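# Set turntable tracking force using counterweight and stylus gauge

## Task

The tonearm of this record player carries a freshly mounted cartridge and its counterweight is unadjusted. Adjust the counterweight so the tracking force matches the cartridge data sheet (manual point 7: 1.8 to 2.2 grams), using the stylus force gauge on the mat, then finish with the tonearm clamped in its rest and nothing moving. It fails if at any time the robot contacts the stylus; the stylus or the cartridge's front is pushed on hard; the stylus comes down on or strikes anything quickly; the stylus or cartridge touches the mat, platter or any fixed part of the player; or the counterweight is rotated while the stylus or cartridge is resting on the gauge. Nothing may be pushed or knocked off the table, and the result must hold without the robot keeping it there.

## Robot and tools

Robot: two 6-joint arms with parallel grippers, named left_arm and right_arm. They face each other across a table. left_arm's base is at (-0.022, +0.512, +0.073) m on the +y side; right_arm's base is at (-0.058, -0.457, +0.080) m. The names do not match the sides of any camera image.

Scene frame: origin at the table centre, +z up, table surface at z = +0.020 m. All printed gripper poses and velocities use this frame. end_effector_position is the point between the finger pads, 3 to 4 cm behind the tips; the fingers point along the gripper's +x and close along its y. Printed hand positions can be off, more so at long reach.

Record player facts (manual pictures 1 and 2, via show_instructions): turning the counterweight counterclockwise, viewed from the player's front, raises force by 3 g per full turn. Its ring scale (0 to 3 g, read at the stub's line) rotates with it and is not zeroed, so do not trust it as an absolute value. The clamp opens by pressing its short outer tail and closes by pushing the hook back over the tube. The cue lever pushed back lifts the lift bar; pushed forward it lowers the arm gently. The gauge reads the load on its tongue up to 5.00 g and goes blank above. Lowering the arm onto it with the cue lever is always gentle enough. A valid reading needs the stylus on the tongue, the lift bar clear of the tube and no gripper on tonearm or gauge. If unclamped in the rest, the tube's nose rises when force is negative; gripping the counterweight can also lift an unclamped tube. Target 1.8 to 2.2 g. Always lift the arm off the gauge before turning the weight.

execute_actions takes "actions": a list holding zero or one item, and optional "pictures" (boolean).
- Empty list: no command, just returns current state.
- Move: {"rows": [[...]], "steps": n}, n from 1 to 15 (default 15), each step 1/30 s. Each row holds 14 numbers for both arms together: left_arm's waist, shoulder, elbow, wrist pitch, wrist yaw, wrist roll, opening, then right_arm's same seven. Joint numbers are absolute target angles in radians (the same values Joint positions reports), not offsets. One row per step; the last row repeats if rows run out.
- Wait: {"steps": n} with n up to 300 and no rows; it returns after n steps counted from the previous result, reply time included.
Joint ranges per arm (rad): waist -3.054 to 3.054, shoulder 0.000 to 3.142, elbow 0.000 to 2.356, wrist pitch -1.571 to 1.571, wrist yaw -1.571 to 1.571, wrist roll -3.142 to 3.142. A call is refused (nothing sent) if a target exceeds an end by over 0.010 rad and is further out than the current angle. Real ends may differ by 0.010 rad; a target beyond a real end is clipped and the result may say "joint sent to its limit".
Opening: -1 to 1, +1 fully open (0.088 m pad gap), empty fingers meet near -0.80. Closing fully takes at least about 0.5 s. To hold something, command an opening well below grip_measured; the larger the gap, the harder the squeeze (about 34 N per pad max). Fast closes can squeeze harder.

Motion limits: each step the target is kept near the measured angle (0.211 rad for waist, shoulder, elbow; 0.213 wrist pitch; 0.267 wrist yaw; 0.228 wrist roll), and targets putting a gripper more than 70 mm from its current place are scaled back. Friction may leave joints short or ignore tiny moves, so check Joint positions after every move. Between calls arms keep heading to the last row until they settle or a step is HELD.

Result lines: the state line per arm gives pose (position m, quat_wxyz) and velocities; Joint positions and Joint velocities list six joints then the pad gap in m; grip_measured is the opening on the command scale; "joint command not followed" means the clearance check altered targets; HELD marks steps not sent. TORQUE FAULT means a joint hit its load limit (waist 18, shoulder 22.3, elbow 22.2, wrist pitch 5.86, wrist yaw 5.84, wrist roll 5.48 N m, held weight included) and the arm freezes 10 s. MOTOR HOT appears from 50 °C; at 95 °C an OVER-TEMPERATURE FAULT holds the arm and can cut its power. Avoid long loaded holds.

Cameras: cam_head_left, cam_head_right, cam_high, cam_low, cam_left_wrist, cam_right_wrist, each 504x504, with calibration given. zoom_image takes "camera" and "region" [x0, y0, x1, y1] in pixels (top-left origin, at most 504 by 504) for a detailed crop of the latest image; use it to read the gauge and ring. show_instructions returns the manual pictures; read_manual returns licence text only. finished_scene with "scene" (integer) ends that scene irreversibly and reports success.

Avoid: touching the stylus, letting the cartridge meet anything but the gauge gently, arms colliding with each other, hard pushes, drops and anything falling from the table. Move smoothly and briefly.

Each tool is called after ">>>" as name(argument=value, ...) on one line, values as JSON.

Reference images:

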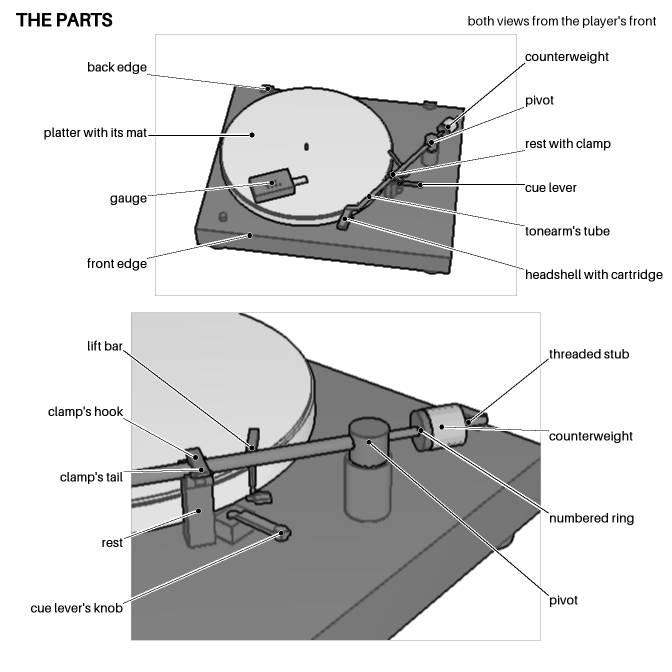

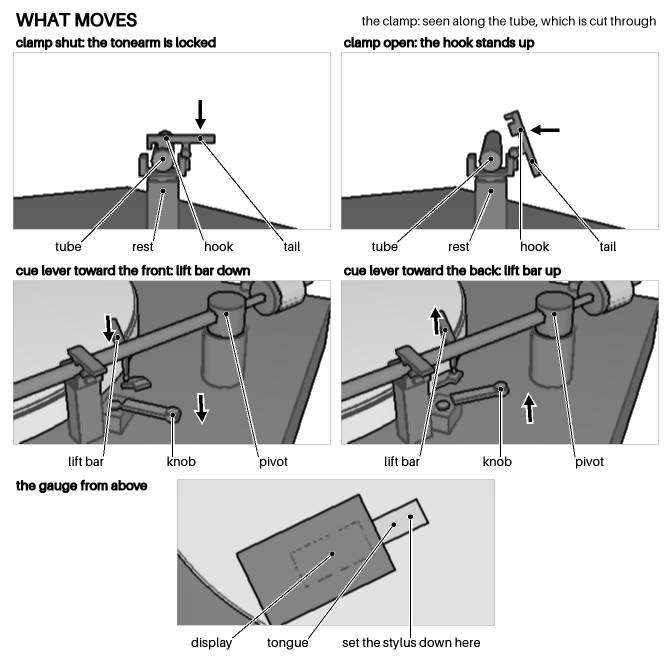

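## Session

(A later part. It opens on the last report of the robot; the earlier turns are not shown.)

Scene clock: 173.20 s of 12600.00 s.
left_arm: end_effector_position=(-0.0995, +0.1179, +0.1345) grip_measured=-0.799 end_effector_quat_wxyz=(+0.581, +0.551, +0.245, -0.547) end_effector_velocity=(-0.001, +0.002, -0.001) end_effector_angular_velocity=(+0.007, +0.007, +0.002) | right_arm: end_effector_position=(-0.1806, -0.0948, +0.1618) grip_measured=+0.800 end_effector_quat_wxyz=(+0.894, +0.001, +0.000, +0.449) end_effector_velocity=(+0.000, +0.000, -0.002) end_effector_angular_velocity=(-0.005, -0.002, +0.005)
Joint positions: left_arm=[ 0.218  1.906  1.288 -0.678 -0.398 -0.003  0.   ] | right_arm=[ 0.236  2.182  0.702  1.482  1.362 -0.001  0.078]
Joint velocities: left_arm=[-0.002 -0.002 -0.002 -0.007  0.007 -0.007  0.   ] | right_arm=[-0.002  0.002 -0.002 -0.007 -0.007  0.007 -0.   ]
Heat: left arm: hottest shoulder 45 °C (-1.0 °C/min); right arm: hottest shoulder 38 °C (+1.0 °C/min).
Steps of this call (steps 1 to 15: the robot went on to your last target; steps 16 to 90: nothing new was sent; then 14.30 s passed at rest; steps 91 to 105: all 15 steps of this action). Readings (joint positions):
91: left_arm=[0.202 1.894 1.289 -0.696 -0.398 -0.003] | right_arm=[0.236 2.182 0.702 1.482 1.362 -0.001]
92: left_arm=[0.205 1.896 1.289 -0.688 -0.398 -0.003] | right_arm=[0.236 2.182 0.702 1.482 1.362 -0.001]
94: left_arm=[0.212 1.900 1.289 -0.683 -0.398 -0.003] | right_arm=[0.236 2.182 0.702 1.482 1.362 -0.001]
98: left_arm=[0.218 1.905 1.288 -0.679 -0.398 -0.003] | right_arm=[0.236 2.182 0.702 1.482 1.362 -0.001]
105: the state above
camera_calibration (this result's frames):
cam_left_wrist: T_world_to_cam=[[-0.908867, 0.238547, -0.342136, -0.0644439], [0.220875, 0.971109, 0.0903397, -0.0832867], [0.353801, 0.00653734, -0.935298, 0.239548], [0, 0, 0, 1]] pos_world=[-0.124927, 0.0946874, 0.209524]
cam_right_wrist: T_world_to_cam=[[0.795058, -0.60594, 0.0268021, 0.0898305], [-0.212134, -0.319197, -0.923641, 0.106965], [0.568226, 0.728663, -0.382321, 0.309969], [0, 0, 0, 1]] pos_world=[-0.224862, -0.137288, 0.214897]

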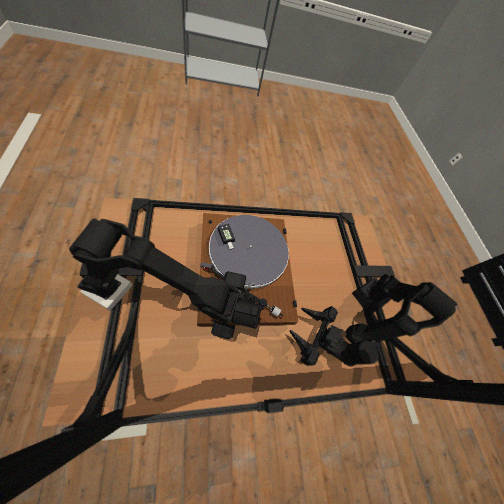

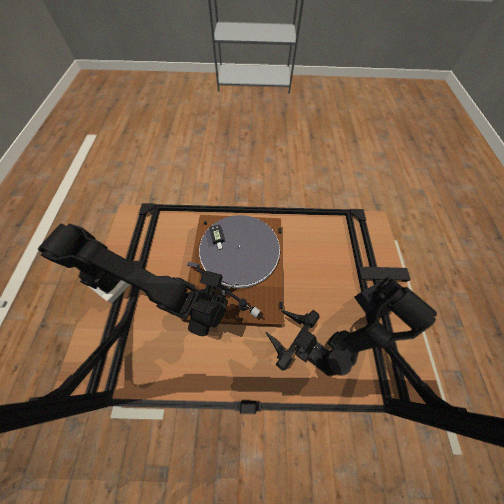

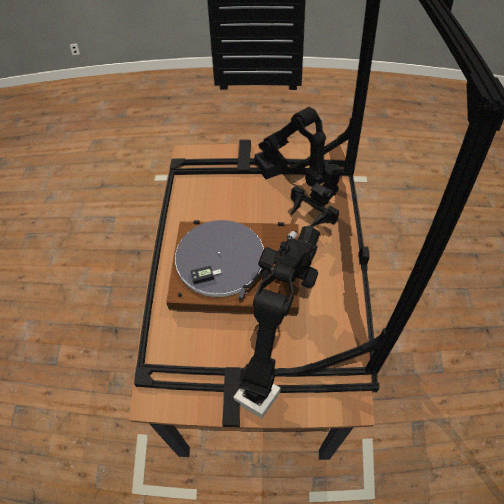

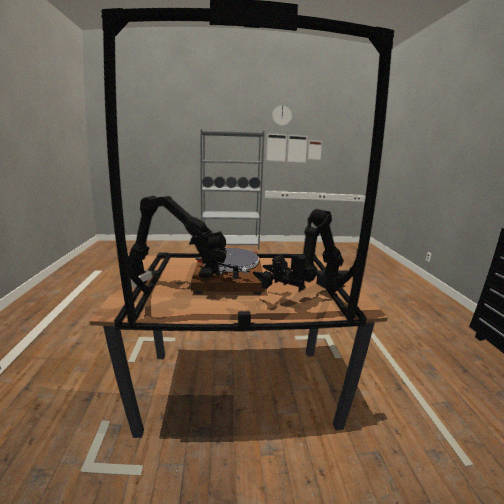

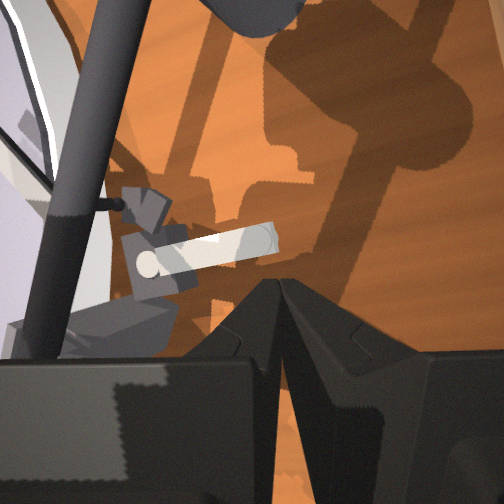

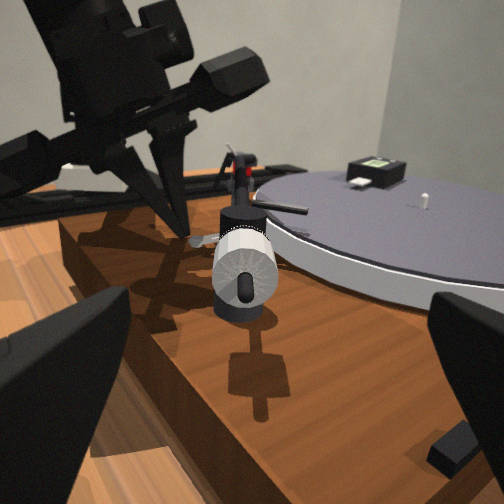

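>>> execute_actions(actions=[{"rows":[[0.226,1.92,1.266,-0.662,-0.4,0,-1,0.237,2.1875,0.703,1.484,1.361,0,0.8],[0.226,1.92,1.266,-0.662,-0.4,0,-1,0.237,2.1875,0.703,1.484,1.361,0,0.8],[0.226,1.92,1.266,-0.662,-0.4,0,-1,0.237,2.1875,0.703,1.484,1.361,0,0.8],[0.226,1.92,1.266,-0.662,-0.4,0,-1,0.237,2.1875,0.703,1.484,1.361,0,0.8],[0.226,1.92,1.266,-0.662,-0.4,0,-1,0.237,2.1875,0.703,1.484,1.361,0,0.8],[0.228,1.925,1.29,-0.665,-0.4,0,-1,0.237,2.1875,0.703,1.484,1.361,0,0.8],[0.23,1.932,1.30,-0.668,-0.4,0,-1,0.237,2.1875,0.703,1.484,1.361,0,0.8],[0.232,1.939,1.31,-0.671,-0.4,0,-1,0.237,2.1875,0.703,1.484,1.361,0,0.8],[0.234,1.946,1.32,-0.674,-0.4,0,-1,0.237,2.1875,0.703,1.484,1.361,0,0.8],[0.236,1.953,1.33,-0.677,-0.4,0,-1,0.237,2.1875,0.703,1.484,1.361,0,0.8],[0.238,1.96,1.34,-0.68,-0.4,0,-1,0.237,2.1875,0.703,1.484,1.361,0,0.8],[0.24,1.967,1.35,-0.683,-0.4,0,-1,0.237,2.1875,0.703,1.484,1.361,0,0.8],[0.242,1.974,1.36,-0.686,-0.4,0,-1,0.237,2.1875,0.703,1.484,1.361,0,0.8],[0.244,1.98,1.37,-0.689,-0.4,0,-1,0.237,2.1875,0.703,1.484,1.361,0,0.8],[0.246,1.986,1.378,-0.69,-0.4,0,-1,0.237,2.1875,0.703,1.484,1.361,0,0.8]],"steps":15}], pictures=false)

>>> execute_actions(actions=[{"steps":15}])

>>> zoom_image(camera="cam_right_wrist", region=[130, 130, 320, 290])

Scene clock: 184.90 s of 12600.00 s.
left_arm: end_effector_position=(-0.0965, +0.1059, +0.1279) grip_measured=-0.799 end_effector_quat_wxyz=(+0.583, +0.553, +0.252, -0.540) end_effector_velocity=(-0.002, -0.057, +0.001) end_effector_angular_velocity=(-0.030, +0.023, +0.059) | right_arm: end_effector_position=(-0.1806, -0.0948, +0.1618) grip_measured=+0.800 end_effector_quat_wxyz=(+0.894, +0.001, +0.000, +0.449) end_effector_velocity=(-0.002, +0.000, -0.001) end_effector_angular_velocity=(-0.013, -0.014, +0.024)
Joint positions: left_arm=[ 0.235  1.962  1.342 -0.687 -0.397 -0.003  0.   ] | right_arm=[ 0.236  2.182  0.702  1.482  1.362 -0.001  0.078]
Joint velocities: left_arm=[ 0.042  0.183  0.261 -0.051  0.007 -0.022  0.   ] | right_arm=[ 0.002 -0.002 -0.007 -0.007 -0.022 -0.007 -0.   ]
Heat: left arm: hottest shoulder 45 °C (-1.0 °C/min); right arm: hottest shoulder 38 °C (+1.0 °C/min).
Steps of this call (steps 1 to 15: the robot went on to your last target; steps 16 to 90: nothing new was sent; then 8.20 s passed at rest; steps 91 to 105: all 15 steps of this action). Readings (joint positions):
91: left_arm=[0.218 1.906 1.286 -0.674 -0.398 -0.003] | right_arm=[0.236 2.182 0.702 1.482 1.362 -0.001]
92: left_arm=[0.219 1.907 1.283 -0.670 -0.398 -0.003] | right_arm=[0.236 2.182 0.702 1.482 1.362 -0.001]
94: left_arm=[0.221 1.909 1.279 -0.668 -0.398 -0.003] | right_arm=[0.236 2.182 0.702 1.482 1.362 -0.001]
98: left_arm=[0.225 1.919 1.281 -0.667 -0.398 -0.003] | right_arm=[0.236 2.182 0.702 1.482 1.362 -0.001]
105: the state above

Scene clock: 185.40 s of 12600.00 s.
left_arm: end_effector_position=(-0.0958, +0.1003, +0.1281) grip_measured=-0.799 end_effector_quat_wxyz=(+0.586, +0.550, +0.253, -0.539) end_effector_velocity=(+0.002, -0.001, +0.002) end_effector_angular_velocity=(-0.020, -0.010, +0.023) | right_arm: end_effector_position=(-0.1806, -0.0948, +0.1617) grip_measured=+0.800 end_effector_quat_wxyz=(+0.894, +0.000, -0.000, +0.449) end_effector_velocity=(+0.002, +0.001, -0.002) end_effector_angular_velocity=(-0.005, -0.002, +0.000)
Joint positions: left_arm=[ 0.241  1.978  1.365 -0.689 -0.397 -0.003  0.   ] | right_arm=[ 0.236  2.182  0.702  1.482  1.362 -0.001  0.078]
Joint velocities: left_arm=[-0.002 -0.002 -0.002  0.007 -0.022 -0.022  0.   ] | right_arm=[-0.007  0.002 -0.002 -0.007 -0.007  0.007 -0.   ]
Heat: left arm: hottest shoulder 45 °C (-1.0 °C/min); right arm: hottest shoulder 38 °C (+1.0 °C/min).
Steps of this call (steps 1 to 15: the robot went on to your last target). Readings (joint positions):
1: left_arm=[0.236 1.967 1.349 -0.687 -0.397 -0.003] | right_arm=[0.236 2.182 0.702 1.482 1.362 -0.001]
2: left_arm=[0.238 1.970 1.354 -0.687 -0.397 -0.003] | right_arm=[0.236 2.182 0.702 1.482 1.362 -0.001]
4: left_arm=[0.239 1.975 1.360 -0.688 -0.397 -0.003] | right_arm=[0.236 2.182 0.702 1.482 1.362 -0.001]
8: left_arm=[0.240 1.977 1.363 -0.689 -0.397 -0.003] | right_arm=[0.236 2.182 0.702 1.482 1.362 -0.001]
15: the state above
camera_calibration (this result's frames):
cam_left_wrist: T_world_to_cam=[[-0.91365, 0.220313, -0.341624, -0.0577823], [0.19879, 0.975204, 0.0972567, -0.0698884], [0.35458, 0.0209472, -0.934791, 0.230981], [0, 0, 0, 1]] pos_world=[-0.120801, 0.0760473, 0.202976]
cam_right_wrist: T_world_to_cam=[[0.795052, -0.605933, 0.027176, 0.0897647], [-0.211901, -0.319462, -0.923603, 0.106858], [0.568323, 0.728553, -0.382386, 0.309939], [0, 0, 0, 1]] pos_world=[-0.22487, -0.137279, 0.214771]

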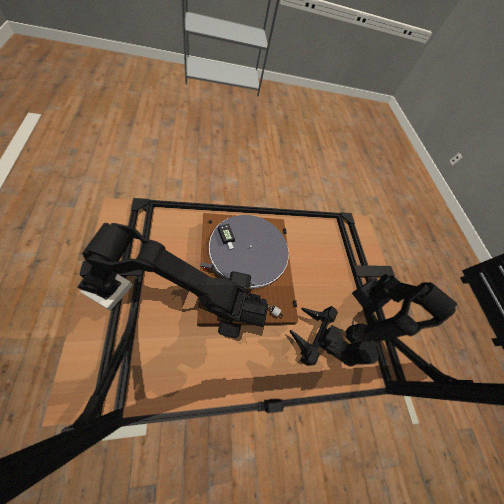

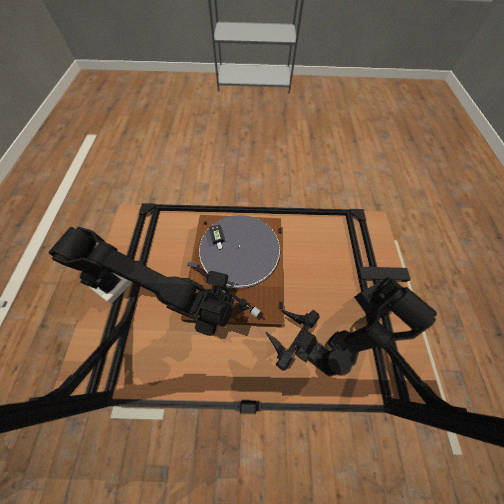

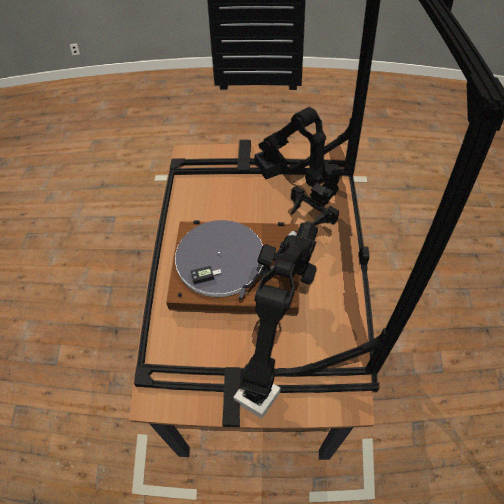

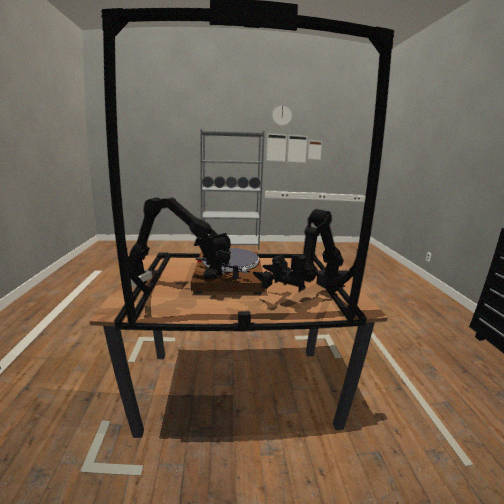

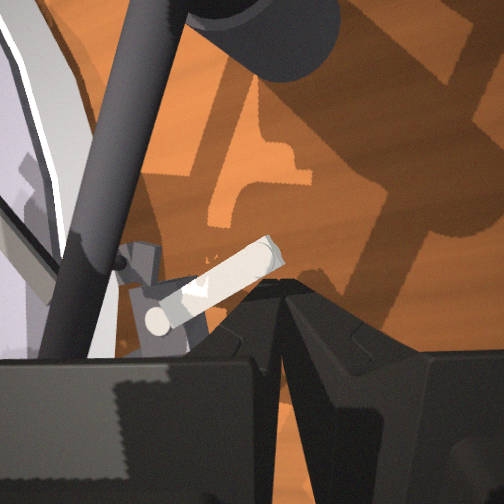

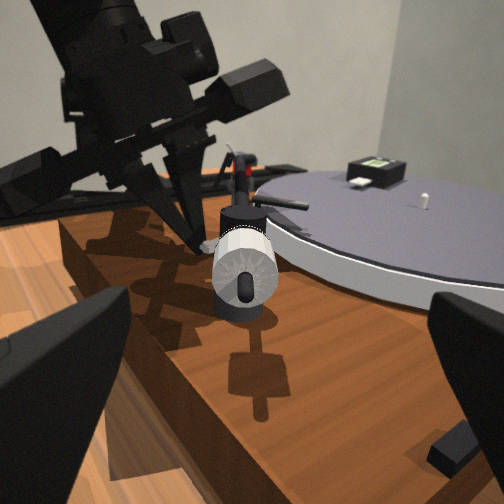

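Region (130, 130, 320, 290) of cam_right_wrist's 504x504 image, scaled by 2.653, with more detail than that image has; it fills the top 424 rows of this view, and the rest is white.

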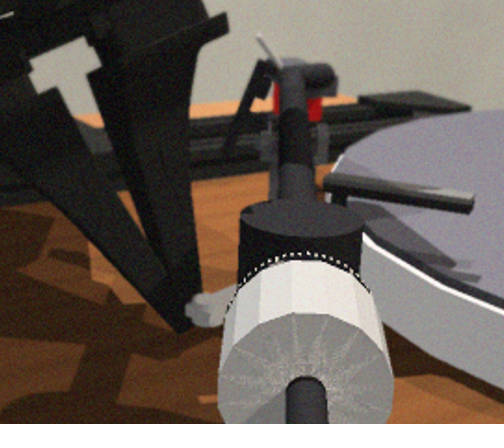

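>>> execute_actions(actions=[{"rows":[[0.249,1.991,1.385,-0.692,-0.4,0,-1,0.237,2.1875,0.703,1.484,1.361,0,0.8],[0.252,1.996,1.392,-0.694,-0.4,0,-1,0.237,2.1875,0.703,1.484,1.361,0,0.8],[0.255,2.001,1.399,-0.696,-0.4,0,-1,0.237,2.1875,0.703,1.484,1.361,0,0.8],[0.258,2.006,1.406,-0.698,-0.4,0,-1,0.237,2.1875,0.703,1.484,1.361,0,0.8],[0.261,2.011,1.413,-0.70,-0.4,0,-1,0.237,2.1875,0.703,1.484,1.361,0,0.8],[0.264,2.016,1.42,-0.702,-0.4,0,-1,0.237,2.1875,0.703,1.484,1.361,0,0.8],[0.267,2.021,1.428,-0.704,-0.4,0,-1,0.237,2.1875,0.703,1.484,1.361,0,0.8]],"steps":15}], pictures=false)

>>> execute_actions(actions=[{"steps":15}])

>>> zoom_image(camera="cam_right_wrist", region=[130, 130, 320, 290])

Scene clock: 192.13 s of 12600.00 s.
left_arm: end_effector_position=(-0.0911, +0.0898, +0.1281) grip_measured=-0.799 end_effector_quat_wxyz=(+0.590, +0.547, +0.259, -0.534) end_effector_velocity=(+0.000, +0.001, +0.002) end_effector_angular_velocity=(-0.002, -0.005, +0.006) | right_arm: end_effector_position=(-0.1806, -0.0948, +0.1617) grip_measured=+0.800 end_effector_quat_wxyz=(+0.894, +0.000, -0.000, +0.449) end_effector_velocity=(+0.001, -0.000, -0.001) end_effector_angular_velocity=(-0.022, -0.026, +0.005)
Joint positions: left_arm=[ 0.26   2.011  1.414 -0.704 -0.395 -0.003  0.   ] | right_arm=[ 0.236  2.182  0.702  1.482  1.362 -0.001  0.078]
Joint velocities: left_arm=[-0.002 -0.002  0.002 -0.007 -0.007 -0.007  0.   ] | right_arm=[-0.002 -0.002 -0.007 -0.007 -0.007 -0.022  0.   ]
Heat: left arm: hottest shoulder 45 °C (+0.0 °C/min); right arm: hottest shoulder 38 °C (+1.0 °C/min).
Steps of this call (steps 1 to 15: the robot went on to your last target; steps 16 to 90: nothing new was sent; then 3.23 s passed at rest; steps 91 to 105: all 15 steps of this action). Readings (joint positions):
91: left_arm=[0.241 1.979 1.366 -0.690 -0.397 -0.003] | right_arm=[0.236 2.182 0.702 1.482 1.362 -0.001]
92: left_arm=[0.241 1.981 1.369 -0.692 -0.397 -0.003] | right_arm=[0.236 2.182 0.702 1.482 1.362 -0.001]
94: left_arm=[0.244 1.987 1.378 -0.695 -0.397 -0.003] | right_arm=[0.236 2.182 0.702 1.482 1.362 -0.001]
98: left_arm=[0.254 2.004 1.403 -0.700 -0.397 -0.003] | right_arm=[0.236 2.182 0.702 1.482 1.362 -0.001]
105: the state above

Scene clock: 192.63 s of 12600.00 s.
left_arm: end_effector_position=(-0.0911, +0.0897, +0.1283) grip_measured=-0.799 end_effector_quat_wxyz=(+0.590, +0.547, +0.259, -0.534) end_effector_velocity=(-0.001, +0.005, -0.001) end_effector_angular_velocity=(+0.025, -0.002, -0.011) | right_arm: end_effector_position=(-0.1806, -0.0948, +0.1617) grip_measured=+0.800 end_effector_quat_wxyz=(+0.894, +0.000, -0.000, +0.449) end_effector_velocity=(+0.002, -0.001, -0.000) end_effector_angular_velocity=(-0.010, -0.011, -0.010)
Joint positions: left_arm=[ 0.26   2.011  1.414 -0.705 -0.395 -0.003  0.   ] | right_arm=[ 0.236  2.182  0.702  1.482  1.362 -0.001  0.078]
Joint velocities: left_arm=[-0.002 -0.002 -0.002 -0.022  0.007  0.007  0.   ] | right_arm=[-0.002 -0.002 -0.002 -0.007  0.007 -0.007 -0.   ]
Heat: left arm: hottest shoulder 45 °C (+0.0 °C/min); right arm: hottest shoulder 38 °C (+1.0 °C/min).
Steps of this call (steps 1 to 15: the robot went on to your last target). Readings (joint positions):
1: left_arm=[0.260 2.011 1.414 -0.704 -0.395 -0.003] | right_arm=[0.236 2.182 0.702 1.482 1.362 -0.001]
2: left_arm=[0.260 2.011 1.414 -0.704 -0.395 -0.003] | right_arm=[0.236 2.182 0.702 1.482 1.362 -0.001]
4: left_arm=[0.260 2.011 1.414 -0.704 -0.395 -0.003] | right_arm=[0.236 2.182 0.702 1.482 1.362 -0.001]
8: left_arm=[0.260 2.011 1.414 -0.705 -0.395 -0.003] | right_arm=[0.236 2.182 0.702 1.482 1.362 -0.001]
15: the state above
All arms were judged still, so your last target was given up. Only a new action makes them travel on or press farther. Fingers that are still opening or closing keep moving.
camera_calibration (this result's frames):
cam_left_wrist: T_world_to_cam=[[-0.918395, 0.203252, -0.33947, -0.0502818], [0.180986, 0.978752, 0.0963759, -0.0623072], [0.351846, 0.0270716, -0.935666, 0.229], [0, 0, 0, 1]] pos_world=[-0.115475, 0.0650038, 0.203204]
cam_right_wrist: T_world_to_cam=[[0.795052, -0.605933, 0.027176, 0.0897647], [-0.211901, -0.319462, -0.923603, 0.106858], [0.568323, 0.728553, -0.382386, 0.309939], [0, 0, 0, 1]] pos_world=[-0.22487, -0.137279, 0.214771]

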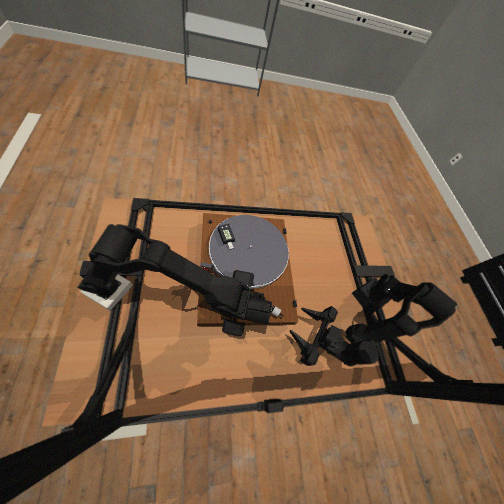

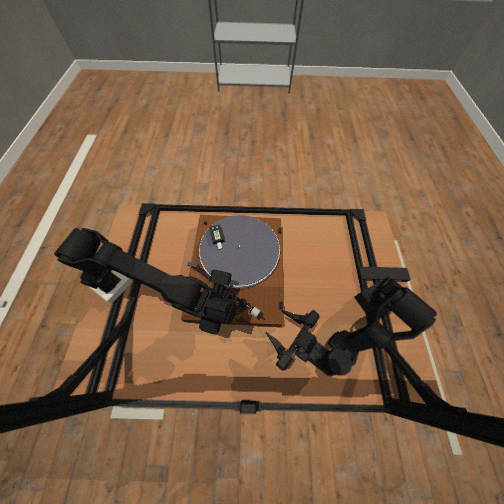

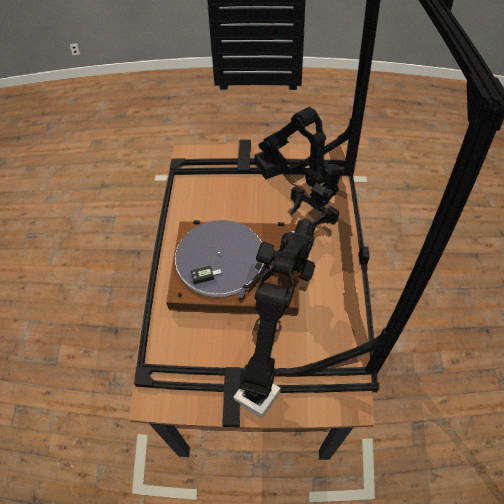

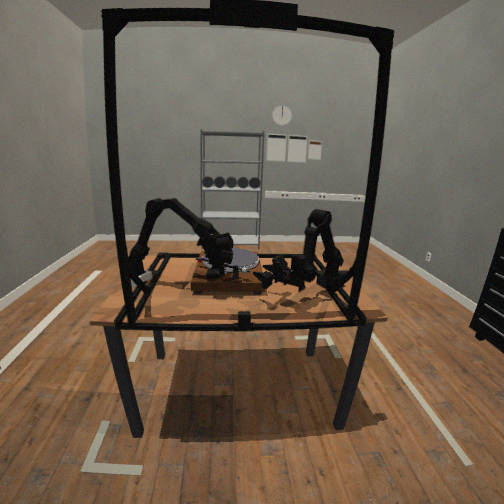

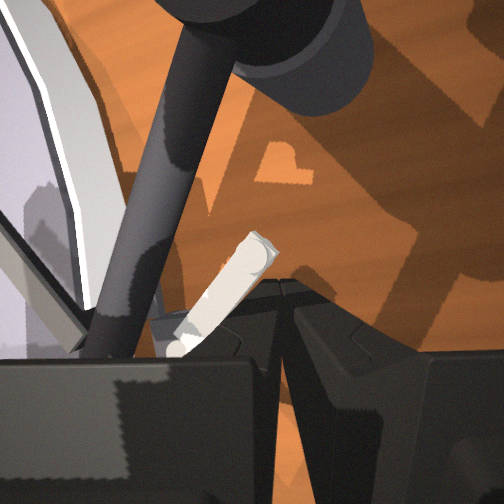

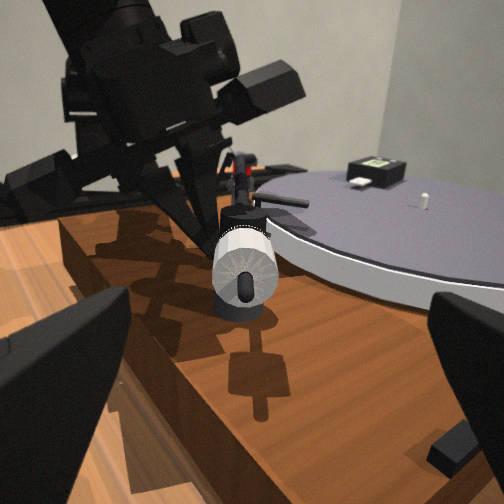

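Region (130, 130, 320, 290) of cam_right_wrist's 504x504 image, scaled by 2.653, with more detail than that image has; it fills the top 424 rows of this view, and the rest is white.

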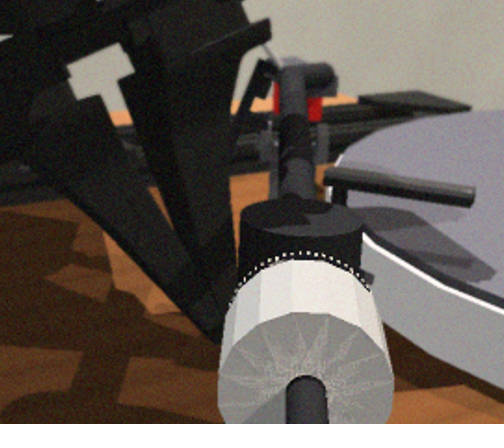

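>>> execute_actions(actions=[{"rows":[[0.25,1.99,1.39,-0.70,-0.4,0,-1,0.237,2.1875,0.703,1.484,1.361,0,0.8],[0.24,1.97,1.365,-0.695,-0.4,0,-1,0.237,2.1875,0.703,1.484,1.361,0,0.8],[0.23,1.95,1.34,-0.69,-0.4,0,-1,0.237,2.1875,0.703,1.484,1.361,0,0.8],[0.22,1.93,1.32,-0.69,-0.4,0,-1,0.237,2.1875,0.703,1.484,1.361,0,0.8],[0.21,1.91,1.31,-0.70,-0.4,0,-1,0.237,2.1875,0.703,1.484,1.361,0,0.8],[0.20,1.89,1.32,-0.73,-0.4,0,-1,0.237,2.1875,0.703,1.484,1.361,0,0.8],[0.20,1.87,1.34,-0.77,-0.4,0,-1,0.237,2.1875,0.703,1.484,1.361,0,0.8],[0.20,1.855,1.37,-0.81,-0.4,0,-1,0.237,2.1875,0.703,1.484,1.361,0,0.8],[0.20,1.84,1.40,-0.86,-0.4,0,-1,0.237,2.1875,0.703,1.484,1.361,0,0.8],[0.20,1.83,1.43,-0.90,-0.4,0,-1,0.237,2.1875,0.703,1.484,1.361,0,0.8],[0.20,1.82,1.46,-0.94,-0.4,0,-1,0.237,2.1875,0.703,1.484,1.361,0,0.8],[0.20,1.81,1.49,-0.98,-0.4,0,-1,0.237,2.1875,0.703,1.484,1.361,0,0.8],[0.20,1.80,1.52,-1.02,-0.4,0,-1,0.237,2.1875,0.703,1.484,1.361,0,0.8],[0.20,1.80,1.55,-1.05,-0.4,0,-1,0.237,2.1875,0.703,1.484,1.361,0,0.8]],"steps":15}], pictures=false)

>>> execute_actions(actions=[{"steps":10}])

>>> zoom_image(camera="cam_low", region=[190, 240, 270, 290])

Scene clock: 215.63 s of 12600.00 s.
left_arm: end_effector_position=(-0.1034, +0.1270, +0.2104) grip_measured=-0.799 end_effector_quat_wxyz=(+0.572, +0.561, +0.243, -0.547) end_effector_velocity=(-0.007, -0.020, +0.294) end_effector_angular_velocity=(-0.392, +0.136, -0.007) | right_arm: end_effector_position=(-0.1808, -0.0949, +0.1616) grip_measured=+0.800 end_effector_quat_wxyz=(+0.893, +0.000, -0.000, +0.449) end_effector_velocity=(+0.000, +0.001, +0.001) end_effector_angular_velocity=(-0.006, -0.008, +0.005)
Joint positions: left_arm=[ 0.2    1.823  1.494 -0.988 -0.399 -0.003  0.   ] | right_arm=[ 0.236  2.183  0.702  1.482  1.362 -0.001  0.078]
Joint velocities: left_arm=[-0.002 -0.33   0.667 -0.579 -0.007  0.007  0.   ] | right_arm=[-0.002 -0.007 -0.002 -0.007 -0.007 -0.007 -0.   ]
Heat: left arm: hottest shoulder 46 °C (+2.0 °C/min); right arm: hottest shoulder 38 °C (+1.0 °C/min).
Steps of this call (steps 1 to 90: nothing new was sent; then 19.50 s passed at rest; steps 91 to 105: all 15 steps of this action). Readings (joint positions):
91: left_arm=[0.259 2.012 1.414 -0.705 -0.395 -0.003] | right_arm=[0.236 2.183 0.702 1.482 1.362 -0.001]
92: left_arm=[0.258 2.007 1.407 -0.699 -0.398 -0.003] | right_arm=[0.236 2.183 0.702 1.482 1.362 -0.001]
94: left_arm=[0.249 1.985 1.376 -0.696 -0.399 -0.003] | right_arm=[0.236 2.183 0.702 1.482 1.362 -0.001]
98: left_arm=[0.212 1.920 1.340 -0.749 -0.399 -0.003] | right_arm=[0.236 2.183 0.702 1.482 1.362 -0.001]
105: the state above

Scene clock: 215.97 s of 12600.00 s.
left_arm: end_effector_position=(-0.1022, +0.1299, +0.2299) grip_measured=-0.799 end_effector_quat_wxyz=(+0.574, +0.557, +0.241, -0.549) end_effector_velocity=(+0.001, +0.004, +0.001) end_effector_angular_velocity=(+0.011, -0.010, +0.006) | right_arm: end_effector_position=(-0.1808, -0.0949, +0.1616) grip_measured=+0.800 end_effector_quat_wxyz=(+0.893, +0.000, -0.000, +0.449) end_effector_velocity=(-0.001, -0.001, -0.001) end_effector_angular_velocity=(-0.014, -0.014, +0.010)
Joint positions: left_arm=[ 0.2    1.799  1.54  -1.046 -0.4   -0.003  0.   ] | right_arm=[ 0.236  2.183  0.702  1.482  1.362 -0.001  0.078]
Joint velocities: left_arm=[-0.002 -0.002  0.002 -0.022 -0.007 -0.007  0.   ] | right_arm=[ 0.002 -0.002 -0.007 -0.007 -0.007 -0.007 -0.   ]
Heat: left arm: hottest shoulder 46 °C (+2.0 °C/min); right arm: hottest shoulder 38 °C (+1.0 °C/min).
Steps of this call (steps 1 to 10: the robot went on to your last target). Readings (joint positions):
1: left_arm=[0.200 1.813 1.513 -1.003 -0.399 -0.003] | right_arm=[0.236 2.183 0.702 1.482 1.362 -0.001]
2: left_arm=[0.200 1.805 1.526 -1.016 -0.400 -0.003] | right_arm=[0.236 2.183 0.702 1.482 1.362 -0.001]
4: left_arm=[0.200 1.798 1.538 -1.033 -0.400 -0.003] | right_arm=[0.236 2.183 0.702 1.482 1.362 -0.001]
8: left_arm=[0.200 1.799 1.539 -1.046 -0.400 -0.003] | right_arm=[0.236 2.183 0.702 1.482 1.362 -0.001]
10: the state above
camera_calibration (this result's frames):
cam_left_wrist: T_world_to_cam=[[-0.90285, 0.257447, -0.344359, -0.0384551], [0.237341, 0.966254, 0.100115, -0.102906], [0.358513, 0.00865785, -0.933485, 0.329528], [0, 0, 0, 1]] pos_world=[-0.128435, 0.106481, 0.30467]
cam_right_wrist: T_world_to_cam=[[0.795276, -0.605621, 0.0275499, 0.0898508], [-0.211546, -0.319807, -0.923565, 0.106721], [0.568141, 0.728661, -0.382452, 0.309993], [0, 0, 0, 1]] pos_world=[-0.224999, -0.137334, 0.214645]

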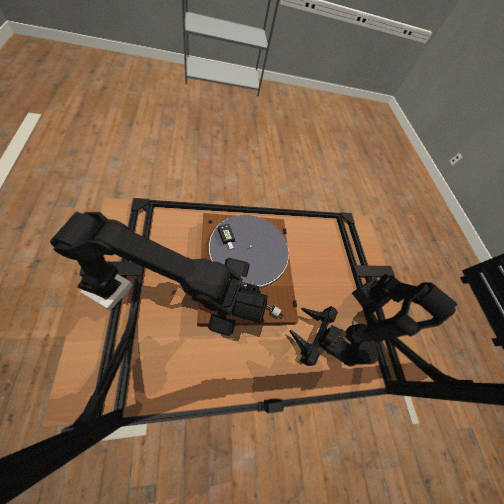

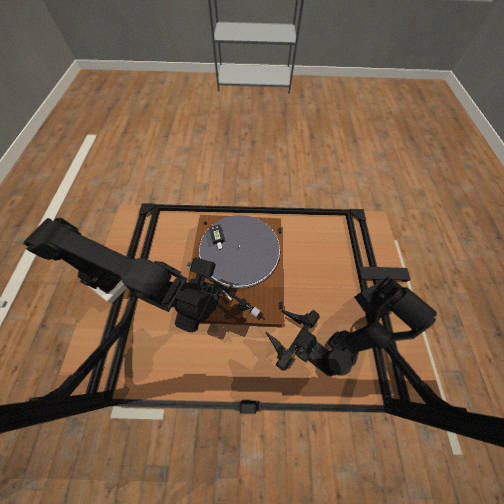

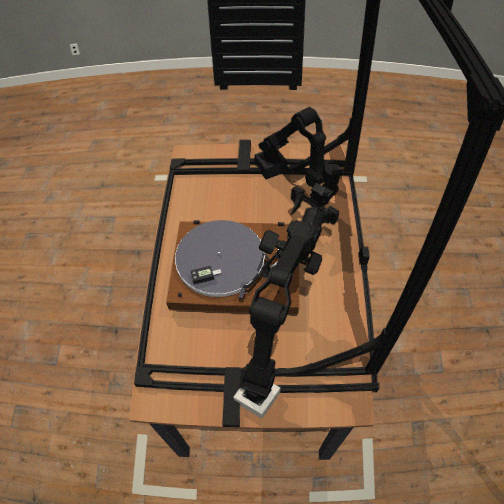

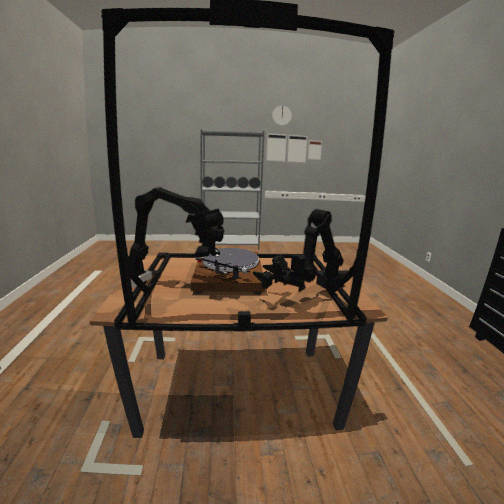

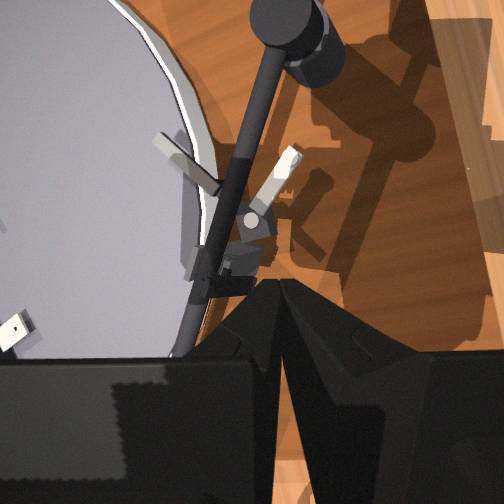

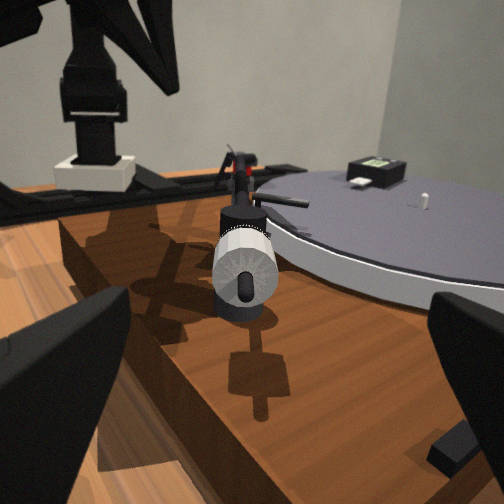

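Region (190, 240, 270, 290) of cam_low's 504x504 image, scaled by 6.300, with more detail than that image has; it fills the top 315 rows of this view, and the rest is white.

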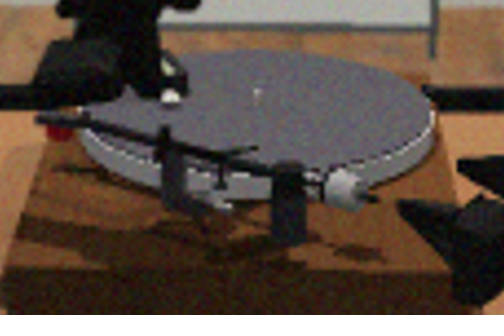

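>>> execute_actions(actions=[{"rows":[[0.3,1.82,1.6,-1.12,-0.3,0.2,-0.6,0.237,2.1875,0.703,1.484,1.361,0,0.8],[0.3,1.82,1.6,-1.12,-0.3,0.2,-0.6,0.237,2.1875,0.703,1.484,1.361,0,0.8],[0.3,1.82,1.6,-1.12,-0.3,0.2,-0.6,0.237,2.1875,0.703,1.484,1.361,0,0.8],[0.4,1.86,1.66,-1.2,-0.18,0.4,-0.4,0.237,2.1875,0.703,1.484,1.361,0,0.8],[0.4,1.86,1.66,-1.2,-0.18,0.4,-0.4,0.237,2.1875,0.703,1.484,1.361,0,0.8],[0.4,1.86,1.66,-1.2,-0.18,0.4,-0.4,0.237,2.1875,0.703,1.484,1.361,0,0.8],[0.5,1.92,1.72,-1.28,-0.07,0.55,-0.2,0.237,2.1875,0.703,1.484,1.361,0,0.8],[0.5,1.92,1.72,-1.28,-0.07,0.55,-0.2,0.237,2.1875,0.703,1.484,1.361,0,0.8],[0.5,1.92,1.72,-1.28,-0.07,0.55,-0.2,0.237,2.1875,0.703,1.484,1.361,0,0.8],[0.567,1.984,1.745,-1.328,0,0.655,-0.19,0.237,2.1875,0.703,1.484,1.361,0,0.8]],"steps":15}], pictures=false)

>>> execute_actions(actions=[{"steps":12}])

Scene clock: 225.97 s of 12600.00 s.
left_arm: end_effector_position=(-0.0153, +0.1354, +0.1989) grip_measured=-0.203 end_effector_quat_wxyz=(+0.329, +0.634, +0.320, -0.623) end_effector_velocity=(+0.016, +0.022, -0.076) end_effector_angular_velocity=(+0.338, +0.171, -0.162) | right_arm: end_effector_position=(-0.1808, -0.0949, +0.1615) grip_measured=+0.800 end_effector_quat_wxyz=(+0.893, +0.000, -0.000, +0.449) end_effector_velocity=(+0.000, +0.001, +0.003) end_effector_angular_velocity=(+0.014, +0.014, +0.005)
Joint positions: left_arm=[ 0.567  1.974  1.724 -1.316 -0.02   0.628  0.029] | right_arm=[ 0.236  2.183  0.702  1.482  1.362 -0.001  0.078]
Joint velocities: left_arm=[ 0.11   0.212  0.002 -0.125  0.168  0.271  0.007] | right_arm=[-0.002 -0.007 -0.002  0.007 -0.007  0.007 -0.   ]
Heat: left arm: hottest shoulder 46 °C (+1.0 °C/min); right arm: hottest shoulder 38 °C (+1.0 °C/min).
Steps of this call (steps 1 to 30: the robot went on to your last target; steps 31 to 90: nothing new was sent; then 6.50 s passed at rest; steps 91 to 105: all 15 steps of this action). Readings (joint positions):
91: left_arm=[0.209 1.802 1.550 -1.067 -0.371 0.050] | right_arm=[0.236 2.183 0.702 1.482 1.362 -0.001]
92: left_arm=[0.228 1.806 1.562 -1.084 -0.346 0.097] | right_arm=[0.236 2.183 0.702 1.482 1.362 -0.001]
94: left_arm=[0.279 1.817 1.590 -1.124 -0.290 0.190] | right_arm=[0.236 2.183 0.702 1.482 1.362 -0.001]
98: left_arm=[0.419 1.867 1.669 -1.222 -0.152 0.417] | right_arm=[0.236 2.183 0.702 1.482 1.362 -0.001]
105: the state above

Scene clock: 226.37 s of 12600.00 s.
left_arm: end_effector_position=(-0.0175, +0.1350, +0.1987) grip_measured=-0.190 end_effector_quat_wxyz=(+0.318, +0.633, +0.318, -0.630) end_effector_velocity=(+0.000, +0.002, +0.000) end_effector_angular_velocity=(+0.007, -0.007, +0.005) | right_arm: end_effector_position=(-0.1808, -0.0949, +0.1615) grip_measured=+0.800 end_effector_quat_wxyz=(+0.893, +0.000, -0.000, +0.449) end_effector_velocity=(-0.000, +0.001, -0.001) end_effector_angular_velocity=(-0.019, -0.022, +0.005)
Joint positions: left_arm=[ 0.569  1.981  1.734 -1.326 -0.002  0.65   0.03 ] | right_arm=[ 0.236  2.183  0.702  1.482  1.362 -0.001  0.078]
Joint velocities: left_arm=[-0.002 -0.002 -0.002 -0.007 -0.007 -0.007  0.   ] | right_arm=[-0.002  0.002  0.002 -0.007 -0.007 -0.022  0.   ]
Heat: left arm: hottest shoulder 46 °C (+1.0 °C/min); right arm: hottest shoulder 38 °C (+1.0 °C/min).
Steps of this call (steps 1 to 12: the robot went on to your last target). Readings (joint positions):
1: left_arm=[0.569 1.979 1.724 -1.319 -0.014 0.634] | right_arm=[0.236 2.183 0.702 1.482 1.362 -0.001]
2: left_arm=[0.569 1.981 1.725 -1.321 -0.010 0.639] | right_arm=[0.236 2.183 0.702 1.482 1.362 -0.001]
4: left_arm=[0.569 1.981 1.728 -1.324 -0.006 0.645] | right_arm=[0.236 2.183 0.702 1.482 1.362 -0.001]
8: left_arm=[0.569 1.982 1.734 -1.325 -0.003 0.649] | right_arm=[0.236 2.183 0.702 1.482 1.362 -0.001]
12: the state above
camera_calibration (this result's frames):
cam_left_wrist: T_world_to_cam=[[-0.7896, 0.61233, 0.0397879, -0.0962615], [0.579691, 0.723106, 0.3756, -0.140735], [0.20122, 0.319639, -0.925927, 0.22373], [0, 0, 0, 1]] pos_world=[-0.0394441, 0.0891977, 0.263848]
cam_right_wrist: T_world_to_cam=[[0.795277, -0.60562, 0.0275425, 0.0898476], [-0.211596, -0.319861, -0.923535, 0.106584], [0.568121, 0.728638, -0.382525, 0.309952], [0, 0, 0, 1]] pos_world=[-0.224991, -0.137337, 0.214523]

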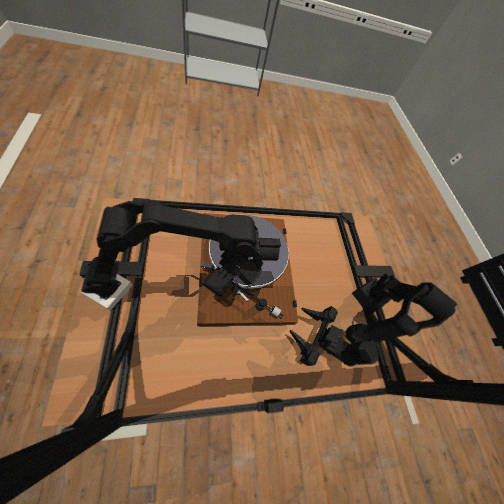

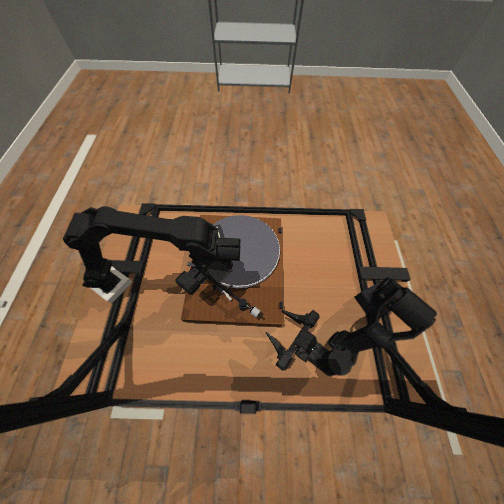

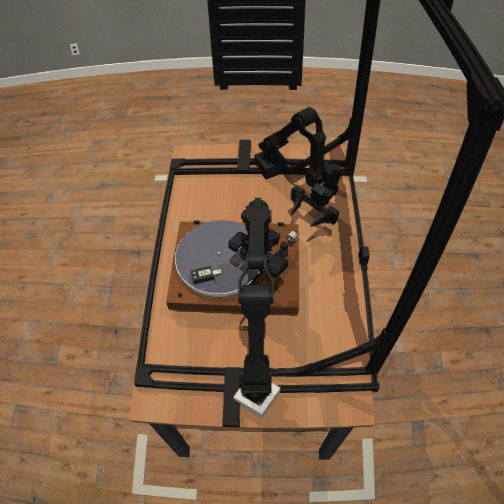

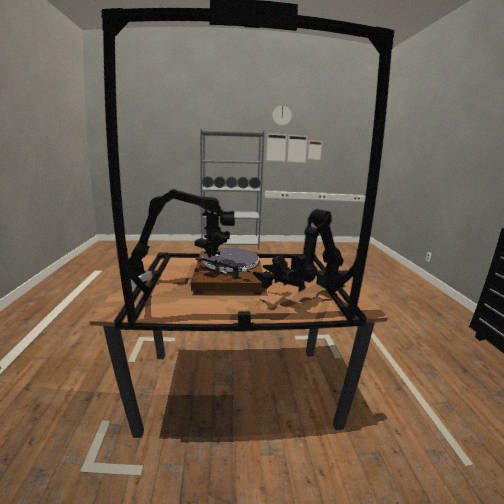

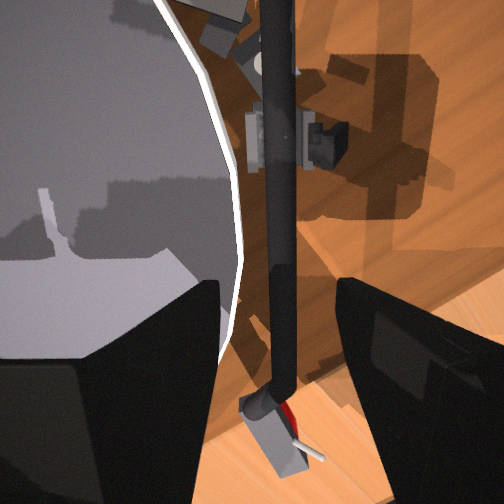

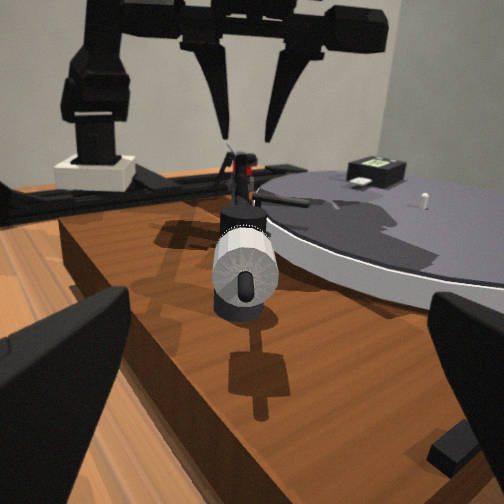

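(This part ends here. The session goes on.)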